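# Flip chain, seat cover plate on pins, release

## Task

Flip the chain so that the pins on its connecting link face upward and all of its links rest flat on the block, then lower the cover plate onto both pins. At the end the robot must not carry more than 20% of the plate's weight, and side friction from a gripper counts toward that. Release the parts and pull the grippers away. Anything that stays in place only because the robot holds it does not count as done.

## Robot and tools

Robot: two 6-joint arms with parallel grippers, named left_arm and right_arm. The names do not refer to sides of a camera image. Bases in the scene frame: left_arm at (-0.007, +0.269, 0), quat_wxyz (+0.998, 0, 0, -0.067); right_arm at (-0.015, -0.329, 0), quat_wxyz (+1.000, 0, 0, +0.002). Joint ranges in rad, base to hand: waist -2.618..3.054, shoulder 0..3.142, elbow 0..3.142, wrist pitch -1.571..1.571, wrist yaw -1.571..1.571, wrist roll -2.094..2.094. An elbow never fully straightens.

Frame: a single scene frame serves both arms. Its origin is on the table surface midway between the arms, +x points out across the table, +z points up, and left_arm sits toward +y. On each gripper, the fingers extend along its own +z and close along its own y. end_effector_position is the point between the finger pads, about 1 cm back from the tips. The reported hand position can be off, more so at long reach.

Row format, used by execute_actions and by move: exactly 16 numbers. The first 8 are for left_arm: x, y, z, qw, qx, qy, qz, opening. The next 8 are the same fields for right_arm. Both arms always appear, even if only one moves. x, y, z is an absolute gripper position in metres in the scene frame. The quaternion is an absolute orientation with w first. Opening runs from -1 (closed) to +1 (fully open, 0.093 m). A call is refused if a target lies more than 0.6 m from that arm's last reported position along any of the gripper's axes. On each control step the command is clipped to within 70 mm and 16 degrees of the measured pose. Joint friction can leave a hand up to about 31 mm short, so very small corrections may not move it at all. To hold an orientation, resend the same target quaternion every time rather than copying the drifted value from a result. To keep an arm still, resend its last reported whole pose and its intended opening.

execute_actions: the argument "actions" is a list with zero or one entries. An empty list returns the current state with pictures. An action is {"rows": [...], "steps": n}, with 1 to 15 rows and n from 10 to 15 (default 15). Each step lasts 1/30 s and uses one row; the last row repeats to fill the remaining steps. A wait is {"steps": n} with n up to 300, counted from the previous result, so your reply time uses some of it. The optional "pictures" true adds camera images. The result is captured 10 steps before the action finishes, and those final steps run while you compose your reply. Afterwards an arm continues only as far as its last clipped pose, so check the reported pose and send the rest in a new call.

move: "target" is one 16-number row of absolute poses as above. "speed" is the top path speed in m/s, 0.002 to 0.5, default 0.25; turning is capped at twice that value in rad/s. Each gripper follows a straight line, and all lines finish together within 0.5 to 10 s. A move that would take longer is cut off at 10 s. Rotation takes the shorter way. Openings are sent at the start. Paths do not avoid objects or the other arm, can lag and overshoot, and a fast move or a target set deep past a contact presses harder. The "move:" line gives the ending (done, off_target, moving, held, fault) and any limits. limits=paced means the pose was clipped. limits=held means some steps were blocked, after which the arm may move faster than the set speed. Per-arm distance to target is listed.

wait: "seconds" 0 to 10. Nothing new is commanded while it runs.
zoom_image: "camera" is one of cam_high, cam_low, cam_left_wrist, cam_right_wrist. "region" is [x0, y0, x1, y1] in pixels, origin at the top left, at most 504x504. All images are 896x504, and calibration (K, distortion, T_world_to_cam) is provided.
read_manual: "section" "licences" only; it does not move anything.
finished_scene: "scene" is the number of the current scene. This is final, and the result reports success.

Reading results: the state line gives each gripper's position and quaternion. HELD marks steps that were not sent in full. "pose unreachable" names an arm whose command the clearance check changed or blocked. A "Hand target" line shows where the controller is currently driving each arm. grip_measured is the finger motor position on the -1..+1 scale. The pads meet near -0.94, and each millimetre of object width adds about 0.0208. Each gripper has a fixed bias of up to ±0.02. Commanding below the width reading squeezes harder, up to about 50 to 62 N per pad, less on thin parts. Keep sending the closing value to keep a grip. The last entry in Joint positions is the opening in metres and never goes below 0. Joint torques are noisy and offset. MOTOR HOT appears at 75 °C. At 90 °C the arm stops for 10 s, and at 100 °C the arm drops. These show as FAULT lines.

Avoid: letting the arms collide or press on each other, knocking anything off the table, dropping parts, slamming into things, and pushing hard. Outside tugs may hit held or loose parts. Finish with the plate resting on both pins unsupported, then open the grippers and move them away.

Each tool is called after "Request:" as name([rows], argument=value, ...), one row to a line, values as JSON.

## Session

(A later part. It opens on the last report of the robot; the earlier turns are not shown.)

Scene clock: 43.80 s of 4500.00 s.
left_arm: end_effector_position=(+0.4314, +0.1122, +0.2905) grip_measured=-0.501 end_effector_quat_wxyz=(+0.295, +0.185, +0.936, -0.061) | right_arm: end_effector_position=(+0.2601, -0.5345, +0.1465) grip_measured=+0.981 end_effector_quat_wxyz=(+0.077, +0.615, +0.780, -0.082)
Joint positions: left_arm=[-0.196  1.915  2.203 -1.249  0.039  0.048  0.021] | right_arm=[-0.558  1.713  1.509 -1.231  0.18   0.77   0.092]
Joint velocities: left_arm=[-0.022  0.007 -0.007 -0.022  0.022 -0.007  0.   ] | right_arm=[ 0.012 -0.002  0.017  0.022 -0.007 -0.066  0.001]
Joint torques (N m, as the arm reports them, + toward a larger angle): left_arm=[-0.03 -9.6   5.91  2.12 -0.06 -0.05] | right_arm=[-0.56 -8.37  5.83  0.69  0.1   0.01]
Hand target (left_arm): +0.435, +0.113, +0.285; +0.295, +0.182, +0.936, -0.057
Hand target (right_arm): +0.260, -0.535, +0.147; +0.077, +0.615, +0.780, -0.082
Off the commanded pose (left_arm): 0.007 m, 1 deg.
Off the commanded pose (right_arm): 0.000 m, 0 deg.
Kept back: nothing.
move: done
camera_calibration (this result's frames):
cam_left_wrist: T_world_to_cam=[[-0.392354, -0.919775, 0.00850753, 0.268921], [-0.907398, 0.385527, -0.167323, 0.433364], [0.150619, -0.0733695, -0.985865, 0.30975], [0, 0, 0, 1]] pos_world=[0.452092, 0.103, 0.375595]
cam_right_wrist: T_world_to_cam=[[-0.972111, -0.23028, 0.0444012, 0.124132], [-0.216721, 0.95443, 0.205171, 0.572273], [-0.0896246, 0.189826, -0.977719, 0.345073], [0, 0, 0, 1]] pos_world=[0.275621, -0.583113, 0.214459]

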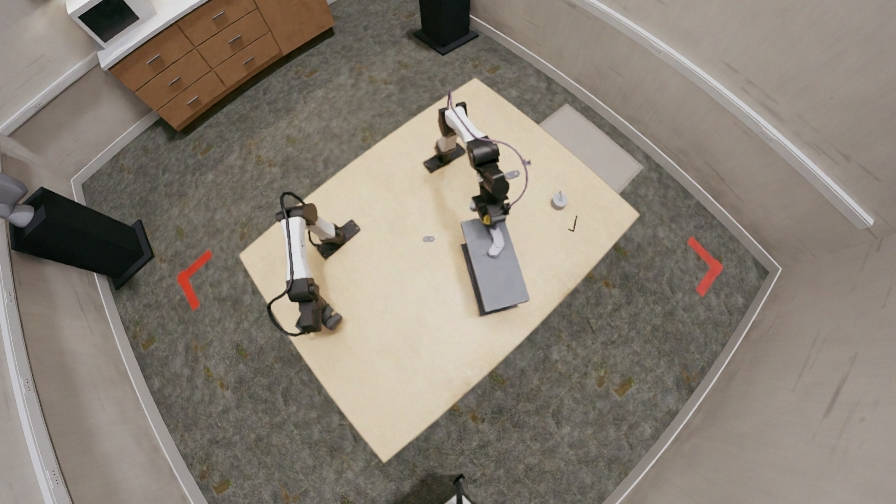

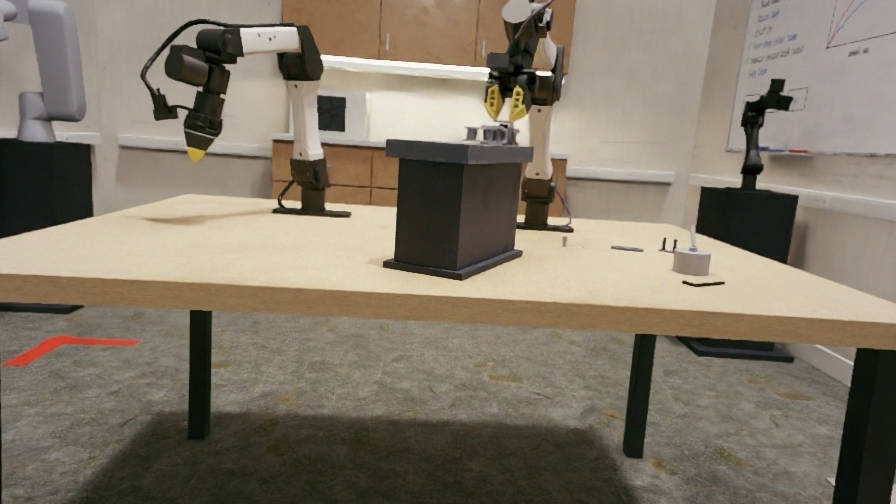

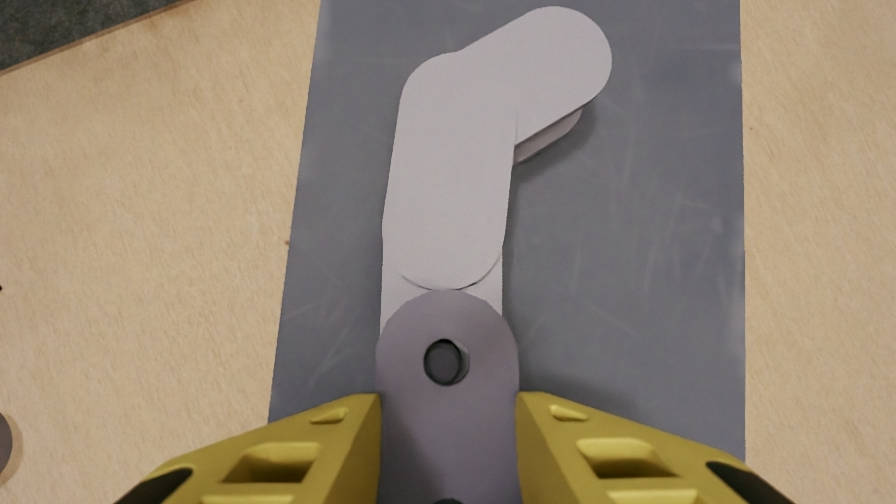

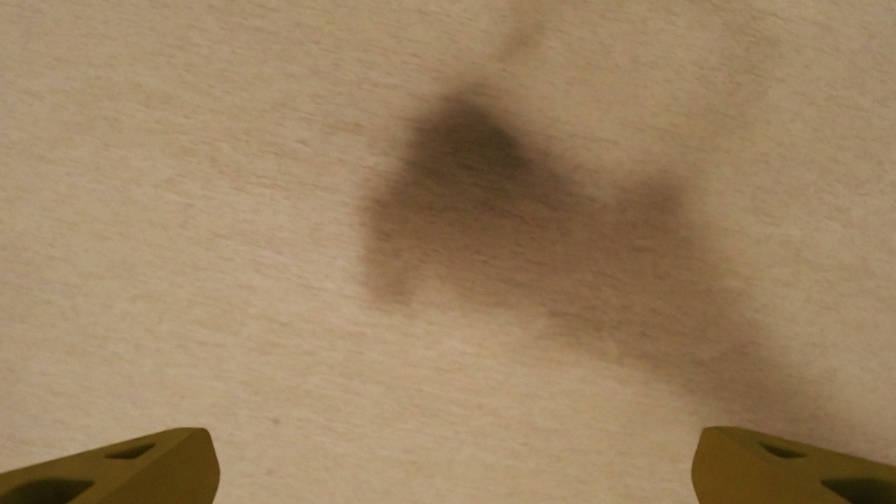

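Request:
move(target=[0.434,0.115,0.27,0.295,0.178,0.937,-0.056,-0.52,0.2601,-0.5345,0.1465,0.077,0.615,0.78,-0.082,1], speed=0.01)

Scene clock: 46.37 s of 4500.00 s.
left_arm: end_effector_position=(+0.4369, +0.1103, +0.2873) grip_measured=-0.501 end_effector_quat_wxyz=(+0.318, +0.184, +0.928, -0.064) | right_arm: end_effector_position=(+0.2601, -0.5345, +0.1465) grip_measured=+0.981 end_effector_quat_wxyz=(+0.077, +0.615, +0.780, -0.082)
Joint positions: left_arm=[-0.196  1.869  2.093 -1.136  0.039  0.048  0.021] | right_arm=[-0.558  1.713  1.509 -1.231  0.18   0.77   0.092]
Joint velocities: left_arm=[ 0.007 -0.007  0.012 -0.022 -0.037 -0.022 -0.   ] | right_arm=[ 0.012 -0.017 -0.002 -0.037 -0.037  0.007 -0.   ]
Joint torques (N m, as the arm reports them, + toward a larger angle): left_arm=[ 0.19 -9.36  4.92  1.85 -0.08 -0.12] | right_arm=[-0.63 -8.38  5.81  0.69  0.11  0.03]
Hand target (left_arm): +0.434, +0.115, +0.271; +0.295, +0.178, +0.937, -0.056
Hand target (right_arm): +0.260, -0.535, +0.147; +0.077, +0.615, +0.780, -0.082
Off the commanded pose (left_arm): 0.018 m, 3 deg.
Off the commanded pose (right_arm): 0.000 m, 0 deg.
Kept back: nothing.
move: off_target (left_arm)
camera_calibration (this result's frames):
cam_left_wrist: T_world_to_cam=[[-0.392668, -0.919667, 0.0048643, 0.270543], [-0.898407, 0.382449, -0.215863, 0.44886], [0.196662, -0.0891327, -0.976411, 0.284586], [0, 0, 0, 1]] pos_world=[0.453526, 0.102509, 0.37345]
cam_right_wrist: T_world_to_cam=[[-0.972111, -0.23028, 0.0444012, 0.124132], [-0.216721, 0.95443, 0.205171, 0.572273], [-0.0896246, 0.189826, -0.977719, 0.345073], [0, 0, 0, 1]] pos_world=[0.275621, -0.583113, 0.214459]

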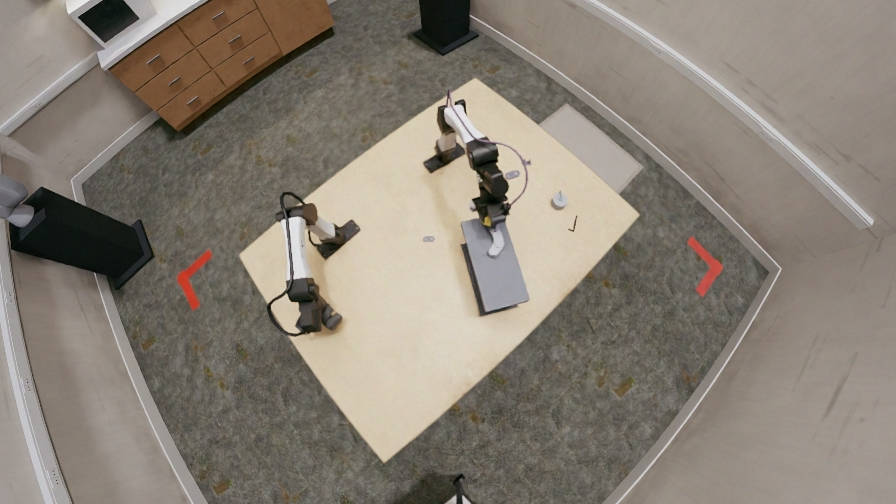

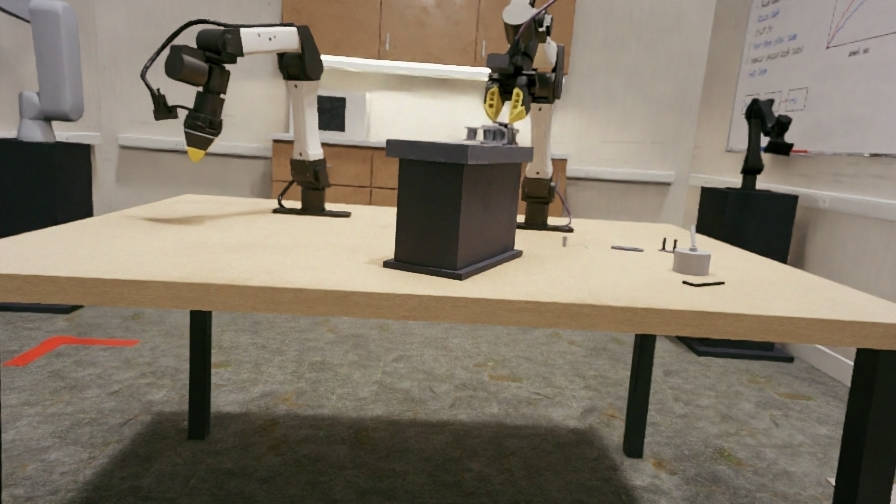

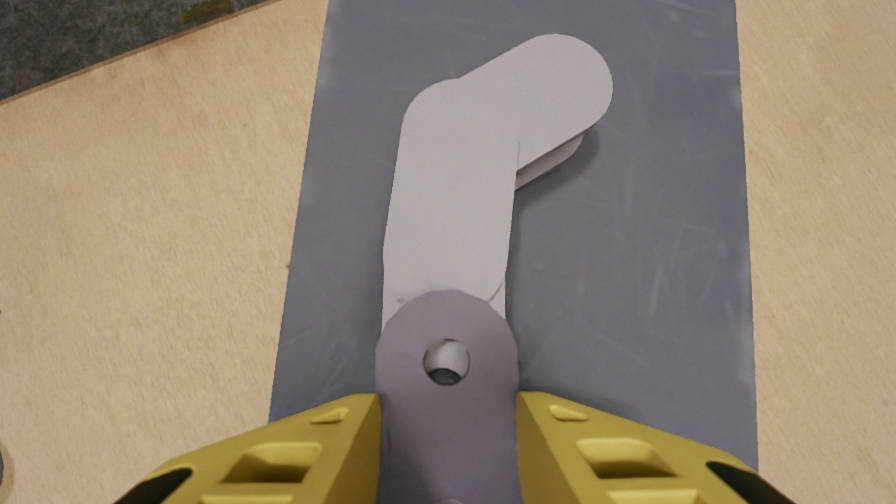

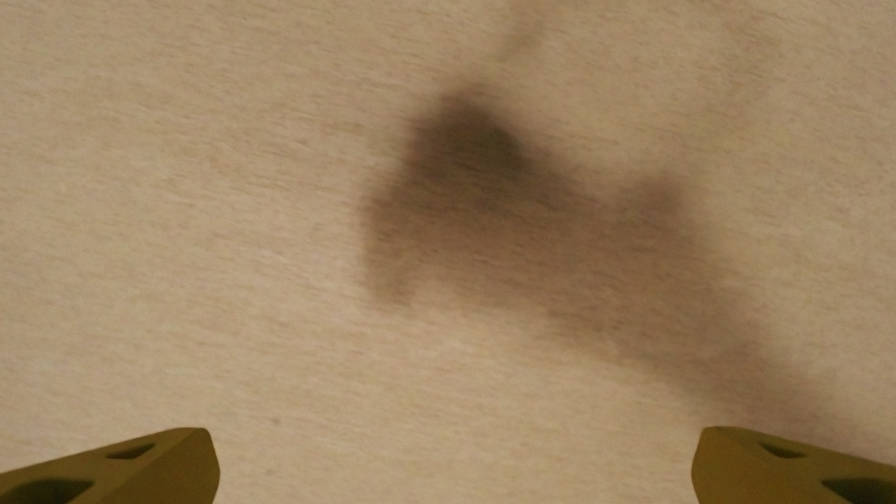

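Slide back while pressing lightly.

Request:
move(target=[0.425,0.118,0.274,0.285,0.18,0.94,-0.054,-0.52,0.2601,-0.5345,0.1465,0.077,0.615,0.78,-0.082,1], speed=0.008)

Scene clock: 51.43 s of 4500.00 s.
left_arm: end_effector_position=(+0.4373, +0.1102, +0.2875) grip_measured=-0.501 end_effector_quat_wxyz=(+0.319, +0.184, +0.928, -0.064) | right_arm: end_effector_position=(+0.2601, -0.5345, +0.1465) grip_measured=+0.981 end_effector_quat_wxyz=(+0.077, +0.615, +0.780, -0.082)
Joint positions: left_arm=[-0.196  1.869  2.093 -1.133  0.039  0.048  0.021] | right_arm=[-0.558  1.713  1.509 -1.231  0.18   0.77   0.092]
Joint velocities: left_arm=[-0.022  0.002 -0.002  0.066  0.081 -0.022  0.   ] | right_arm=[ 0.012 -0.002 -0.012 -0.081  0.022 -0.037 -0.001]
Joint torques (N m, as the arm reports them, + toward a larger angle): left_arm=[  0.15 -10.02   6.57   1.27  -0.12  -0.09] | right_arm=[-0.53 -8.35  5.9   0.7   0.1   0.01]
Hand target (left_arm): +0.426, +0.118, +0.274; +0.285, +0.180, +0.940, -0.054
Hand target (right_arm): +0.260, -0.535, +0.147; +0.077, +0.615, +0.780, -0.082
Off the commanded pose (left_arm): 0.020 m, 4 deg.
Off the commanded pose (right_arm): 0.000 m, 0 deg.
Kept back: nothing.
move: off_target (left_arm)
camera_calibration (this result's frames):
cam_left_wrist: T_world_to_cam=[[-0.392677, -0.919664, 0.00472388, 0.270615], [-0.898016, 0.382315, -0.21772, 0.449678], [0.198424, -0.0897359, -0.976, 0.283869], [0, 0, 0, 1]] pos_world=[0.453756, 0.10243, 0.373682]
cam_right_wrist: T_world_to_cam=[[-0.972111, -0.23028, 0.0444012, 0.124132], [-0.216721, 0.95443, 0.205171, 0.572273], [-0.0896246, 0.189826, -0.977719, 0.345073], [0, 0, 0, 1]] pos_world=[0.275621, -0.583113, 0.214459]

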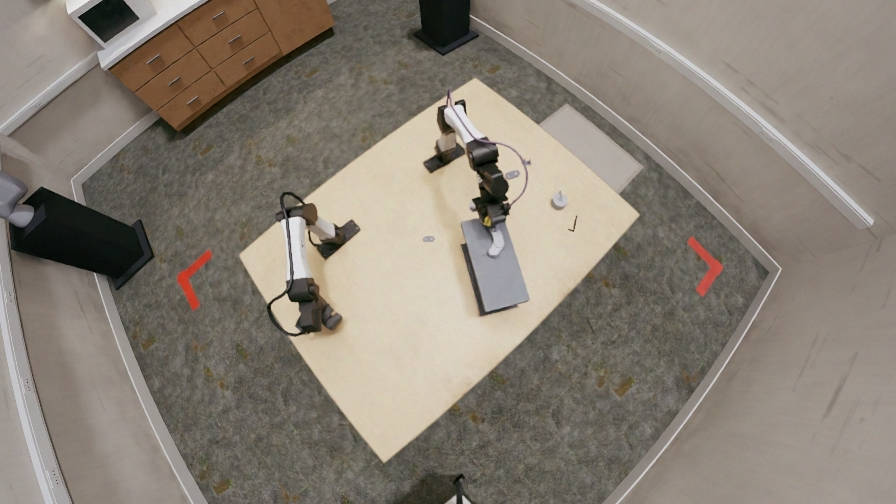

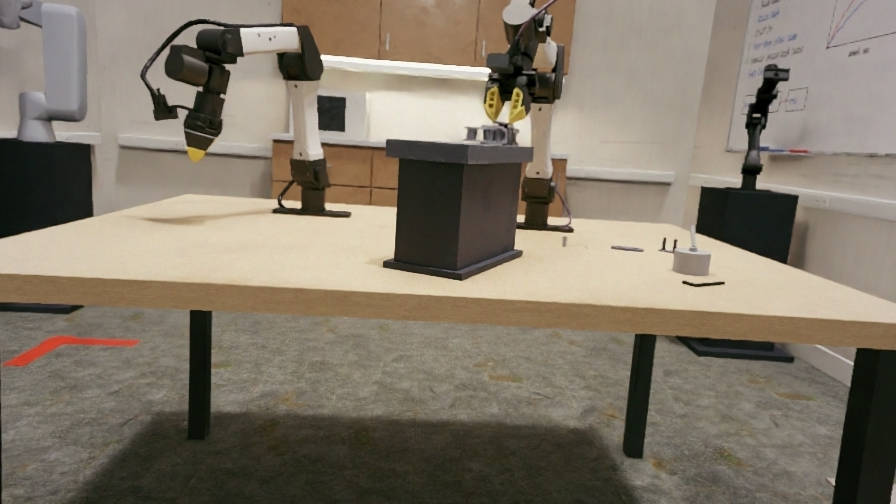

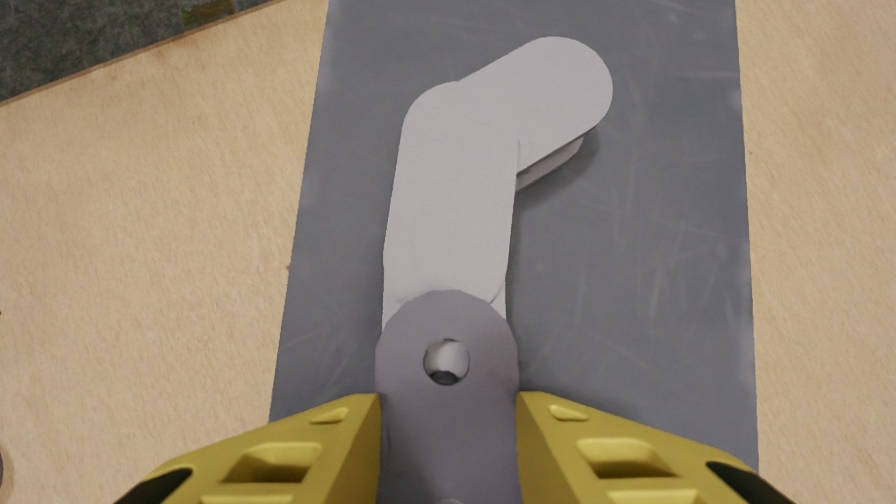

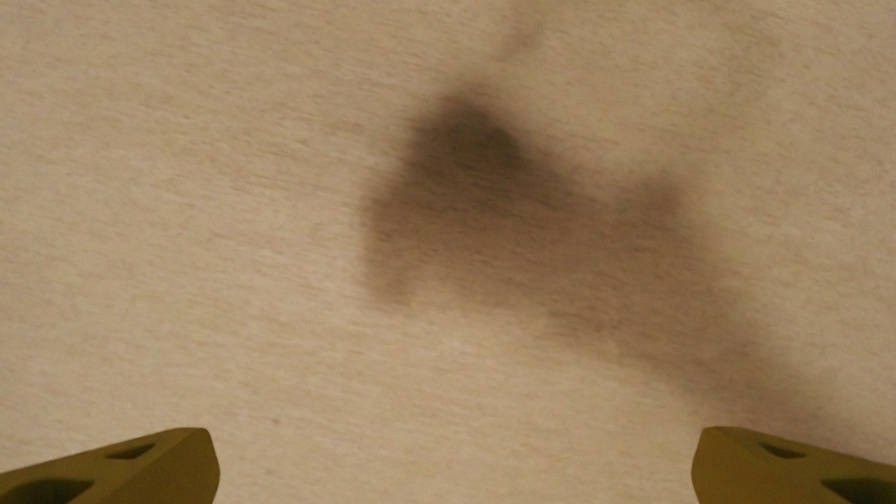

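Request:
move(target=[0.426,0.118,0.305,0.295,0.18,0.937,-0.056,-0.52,0.2601,-0.5345,0.1465,0.077,0.615,0.78,-0.082,1], speed=0.04)

Request:
move(target=[0.429,0.116,0.27,0.295,0.18,0.937,-0.056,-0.52,0.2601,-0.5345,0.1465,0.077,0.615,0.78,-0.082,1], speed=0.015)

Scene clock: 53.03 s of 4500.00 s.
left_arm: end_effector_position=(+0.4231, +0.1150, +0.3105) grip_measured=-0.501 end_effector_quat_wxyz=(+0.306, +0.184, +0.932, -0.062) | right_arm: end_effector_position=(+0.2601, -0.5345, +0.1465) grip_measured=+0.981 end_effector_quat_wxyz=(+0.077, +0.615, +0.780, -0.082)
Joint positions: left_arm=[-0.196  1.901  2.261 -1.298  0.039  0.048  0.021] | right_arm=[-0.558  1.713  1.509 -1.231  0.18   0.77   0.092]
Joint velocities: left_arm=[ 0.002  0.007 -0.007 -0.037 -0.007 -0.037 -0.001] | right_arm=[ 0.007 -0.012 -0.012 -0.022  0.081  0.007 -0.001]
Joint torques (N m, as the arm reports them, + toward a larger angle): left_arm=[ 0.11 -8.09  8.7   1.68 -0.09 -0.1 ] | right_arm=[-0.61 -8.36  5.82  0.68  0.11  0.01]
Hand target (left_arm): +0.425, +0.118, +0.304; +0.295, +0.180, +0.937, -0.056
Hand target (right_arm): +0.260, -0.535, +0.147; +0.077, +0.615, +0.780, -0.082
Off the commanded pose (left_arm): 0.007 m, 2 deg.
Off the commanded pose (right_arm): 0.000 m, 0 deg.
Kept back: nothing.
move: done
camera_calibration (this result's frames):
cam_left_wrist: T_world_to_cam=[[-0.392523, -0.919717, 0.00680008, 0.268701], [-0.903463, 0.38418, -0.190158, 0.433632], [0.172279, -0.080785, -0.98173, 0.321329], [0, 0, 0, 1]] pos_world=[0.441884, 0.106495, 0.39609]
cam_right_wrist: T_world_to_cam=[[-0.972111, -0.23028, 0.0444012, 0.124132], [-0.216721, 0.95443, 0.205171, 0.572273], [-0.0896246, 0.189826, -0.977719, 0.345073], [0, 0, 0, 1]] pos_world=[0.275621, -0.583113, 0.214459]

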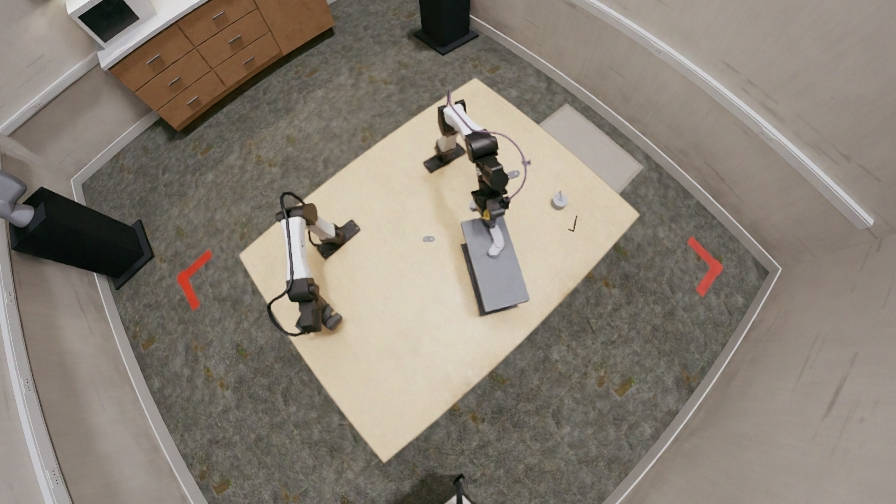

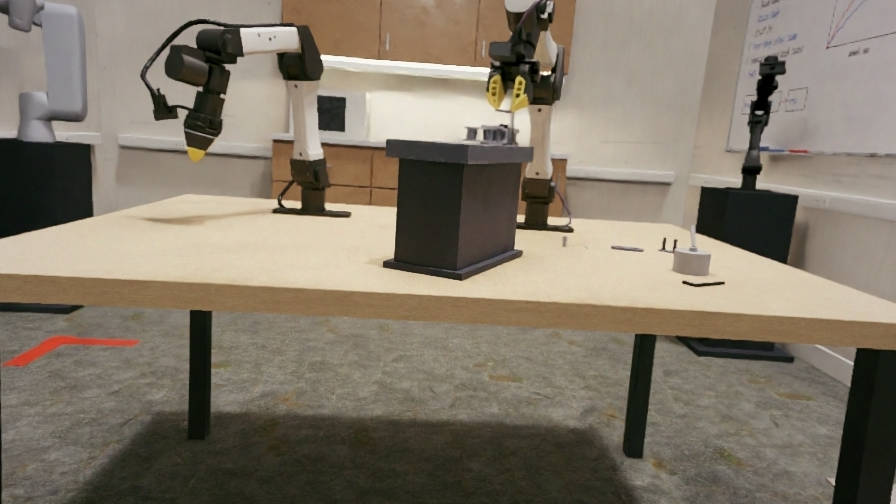

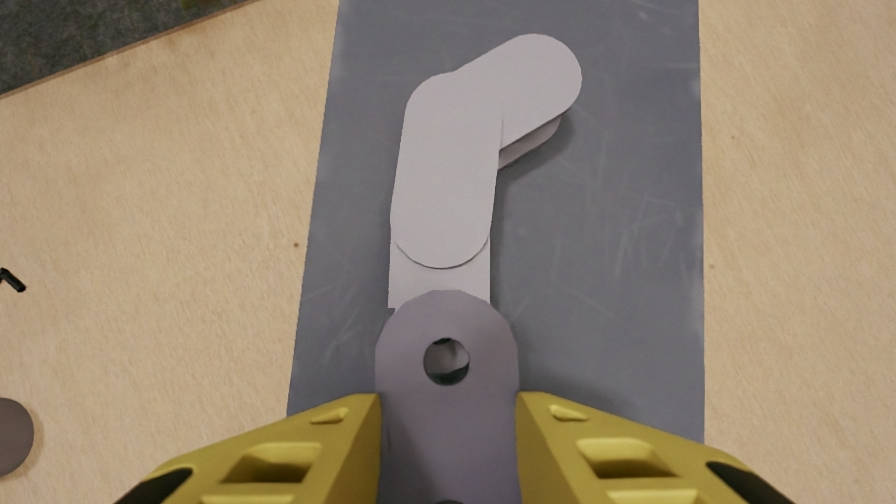

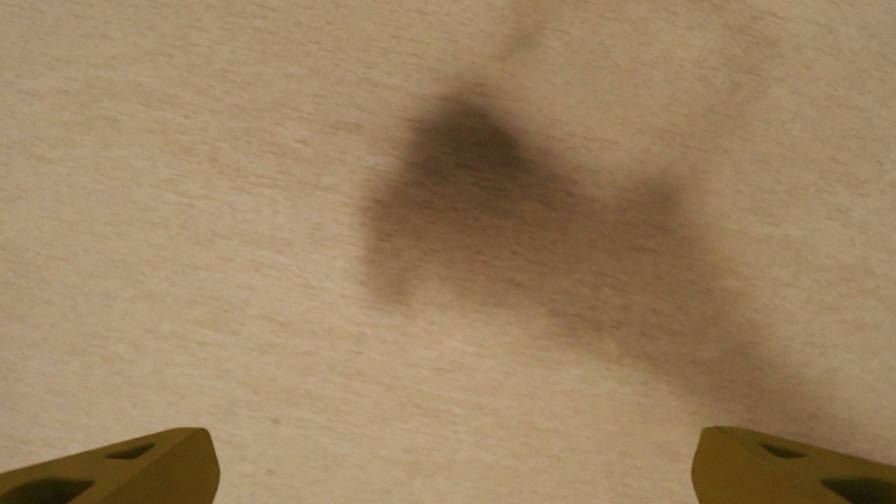

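Scene clock: 55.97 s of 4500.00 s.
left_arm: end_effector_position=(+0.4324, +0.1118, +0.2871) grip_measured=-0.501 end_effector_quat_wxyz=(+0.317, +0.184, +0.928, -0.064) | right_arm: end_effector_position=(+0.2601, -0.5345, +0.1465) grip_measured=+0.981 end_effector_quat_wxyz=(+0.077, +0.615, +0.780, -0.082)
Joint positions: left_arm=[-0.196  1.849  2.067 -1.131  0.039  0.048  0.021] | right_arm=[-0.558  1.713  1.509 -1.231  0.18   0.77   0.092]
Joint velocities: left_arm=[-0.007 -0.012 -0.007 -0.007  0.007 -0.022  0.001] | right_arm=[-0.012 -0.002  0.002  0.022 -0.022  0.007 -0.   ]
Joint torques (N m, as the arm reports them, + toward a larger angle): left_arm=[ 0.05 -9.24  5.12  1.82 -0.12 -0.07] | right_arm=[-0.61 -8.36  5.8   0.68  0.12  0.01]
Hand target (left_arm): +0.430, +0.116, +0.271; +0.295, +0.180, +0.937, -0.056
Hand target (right_arm): +0.260, -0.535, +0.147; +0.077, +0.615, +0.780, -0.082
Off the commanded pose (left_arm): 0.018 m, 3 deg.
Off the commanded pose (right_arm): 0.000 m, 0 deg.
Kept back: nothing.
move: off_target (left_arm)
camera_calibration (this result's frames):
cam_left_wrist: T_world_to_cam=[[-0.392661, -0.91967, 0.00497663, 0.270164], [-0.898718, 0.382555, -0.214377, 0.443959], [0.195252, -0.0886501, -0.976738, 0.286072], [0, 0, 0, 1]] pos_world=[0.44922, 0.103983, 0.373247]
cam_right_wrist: T_world_to_cam=[[-0.972111, -0.23028, 0.0444012, 0.124132], [-0.216721, 0.95443, 0.205171, 0.572273], [-0.0896246, 0.189826, -0.977719, 0.345073], [0, 0, 0, 1]] pos_world=[0.275621, -0.583113, 0.214459]

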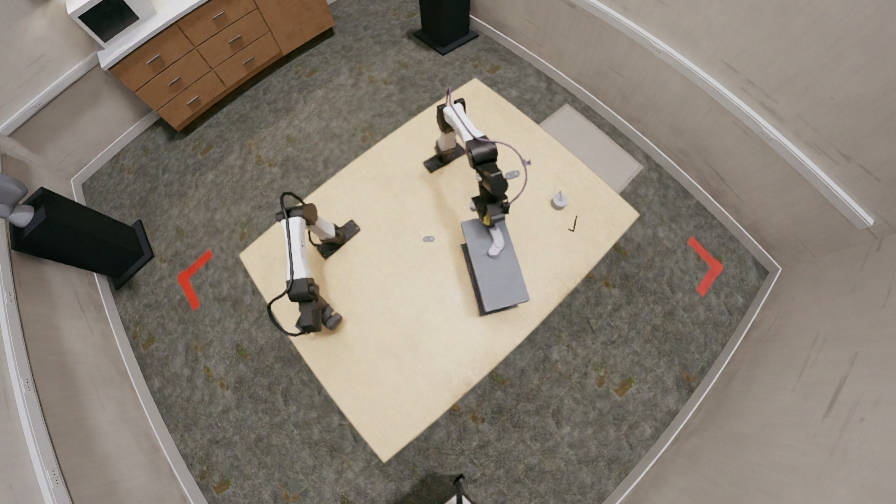

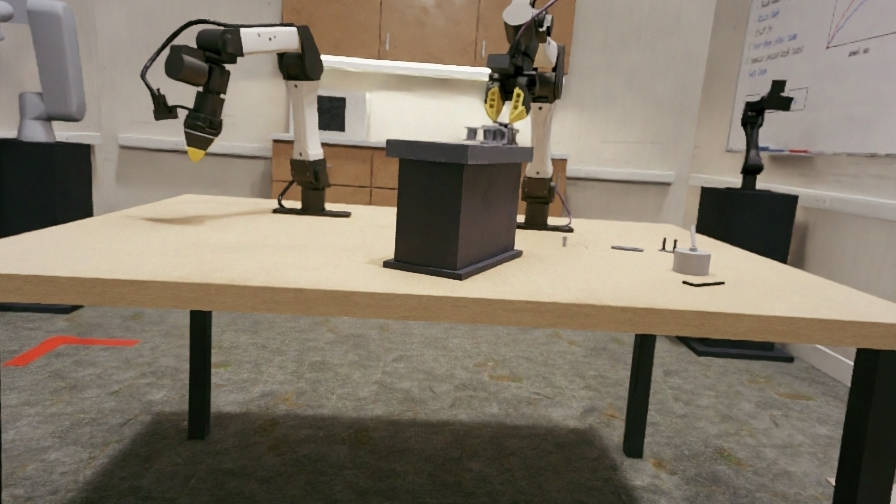

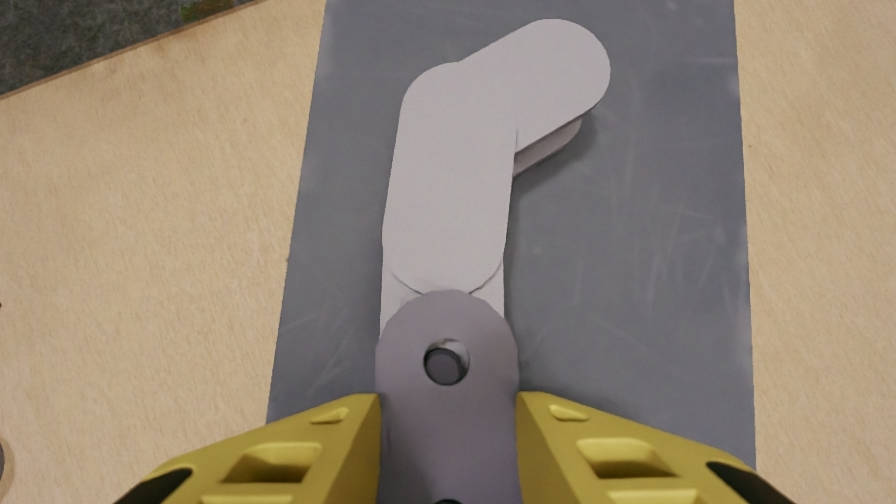

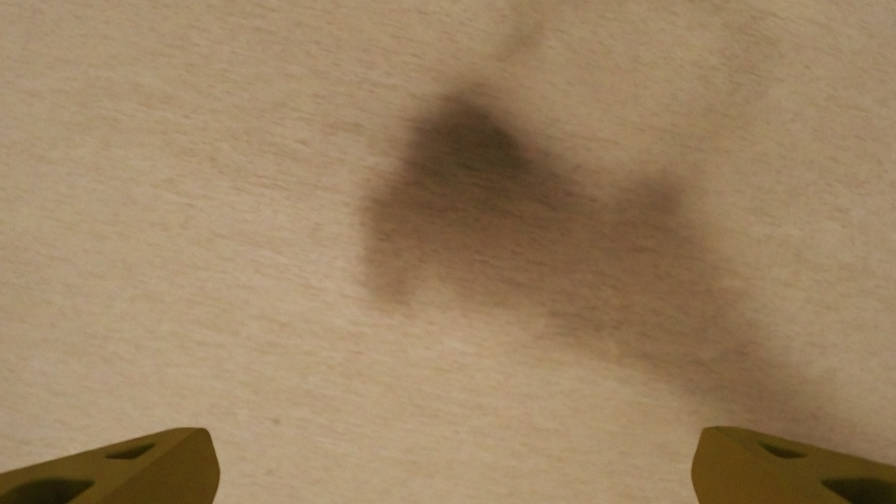

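Request:
move(target=[0.422,0.121,0.258,0.28,0.181,0.941,-0.053,-0.52,0.2601,-0.5345,0.1465,0.077,0.615,0.78,-0.082,1], speed=0.02)

Scene clock: 58.50 s of 4500.00 s.
left_arm: end_effector_position=(+0.4327, +0.1118, +0.2868) grip_measured=-0.501 end_effector_quat_wxyz=(+0.328, +0.183, +0.924, -0.065) | right_arm: end_effector_position=(+0.2601, -0.5345, +0.1465) grip_measured=+0.981 end_effector_quat_wxyz=(+0.077, +0.615, +0.780, -0.082)
Joint positions: left_arm=[-0.196  1.821  2.013 -1.081  0.039  0.048  0.021] | right_arm=[-0.558  1.713  1.509 -1.231  0.18   0.77   0.092]
Joint velocities: left_arm=[-0.002 -0.002 -0.017  0.007 -0.007 -0.022  0.001] | right_arm=[-0.002  0.022  0.017  0.022  0.022 -0.007 -0.   ]
Joint torques (N m, as the arm reports them, + toward a larger angle): left_arm=[ 0.39 -8.58  4.41  1.37 -0.07 -0.02] | right_arm=[-0.57 -8.35  5.84  0.7   0.12  0.03]
Hand target (left_arm): +0.423, +0.120, +0.259; +0.280, +0.182, +0.941, -0.053
Hand target (right_arm): +0.260, -0.535, +0.147; +0.077, +0.615, +0.780, -0.082
Off the commanded pose (left_arm): 0.032 m, 6 deg.
Off the commanded pose (right_arm): 0.000 m, 0 deg.
Kept back: nothing.
move: off_target (left_arm)
camera_calibration (this result's frames):
cam_left_wrist: T_world_to_cam=[[-0.392753, -0.919638, 0.00323447, 0.270721], [-0.893664, 0.380825, -0.237356, 0.448738], [0.21705, -0.0961127, -0.971417, 0.275532], [0, 0, 0, 1]] pos_world=[0.447543, 0.104557, 0.373291]
cam_right_wrist: T_world_to_cam=[[-0.972111, -0.23028, 0.0444012, 0.124132], [-0.216721, 0.95443, 0.205171, 0.572273], [-0.0896246, 0.189826, -0.977719, 0.345073], [0, 0, 0, 1]] pos_world=[0.275621, -0.583113, 0.214459]

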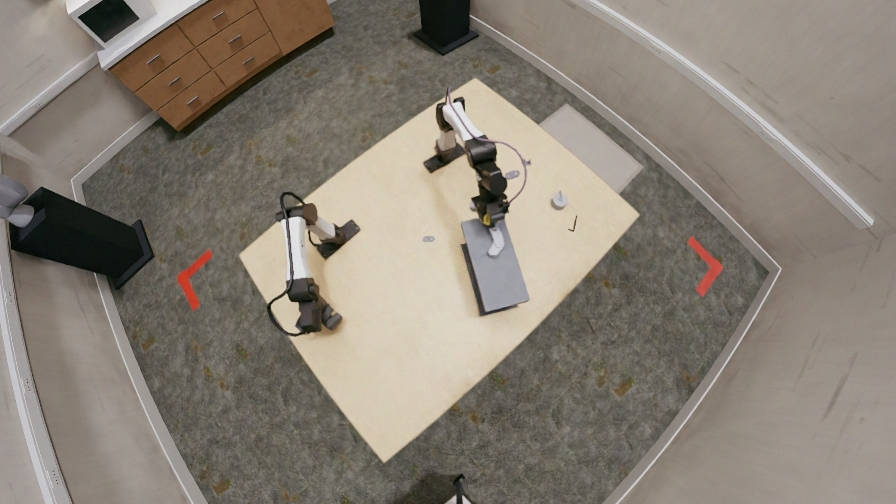

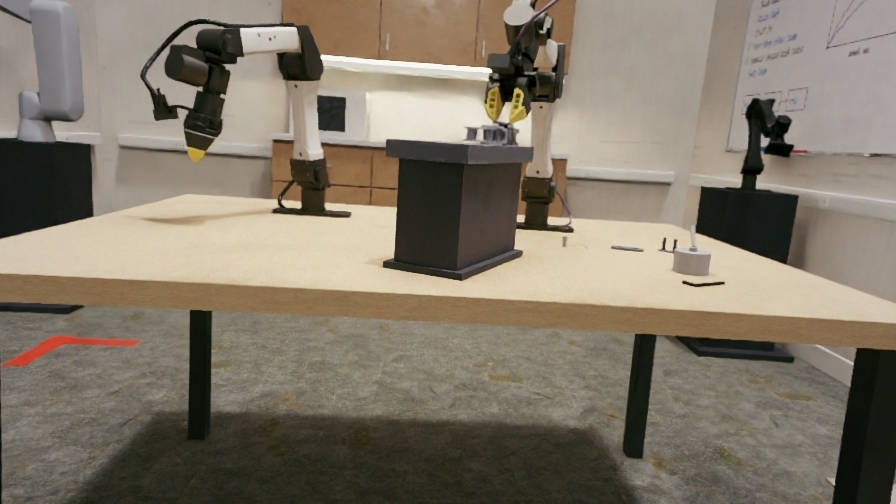

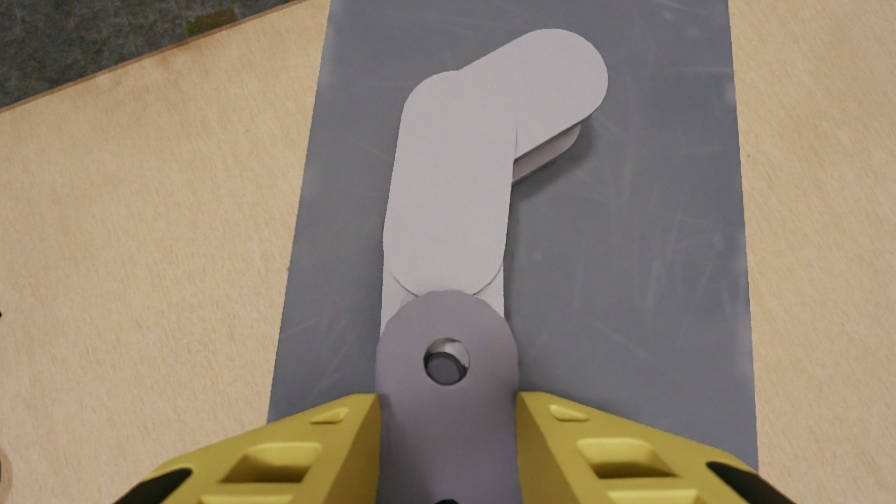

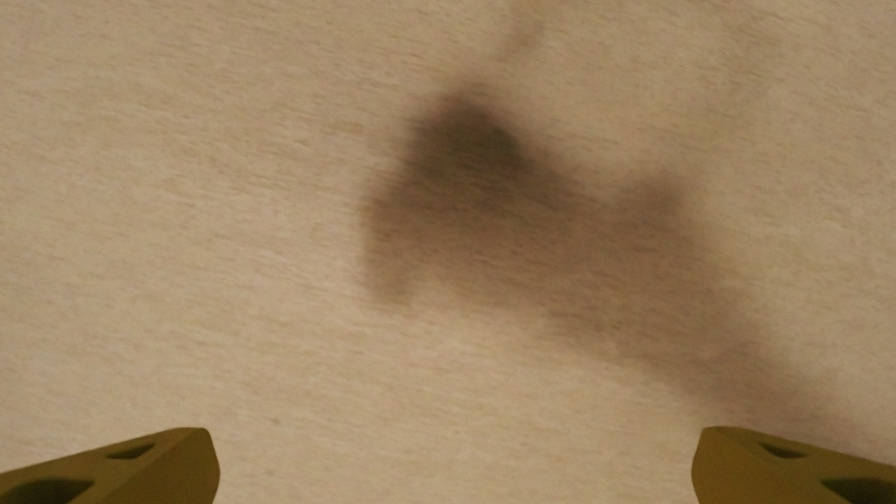

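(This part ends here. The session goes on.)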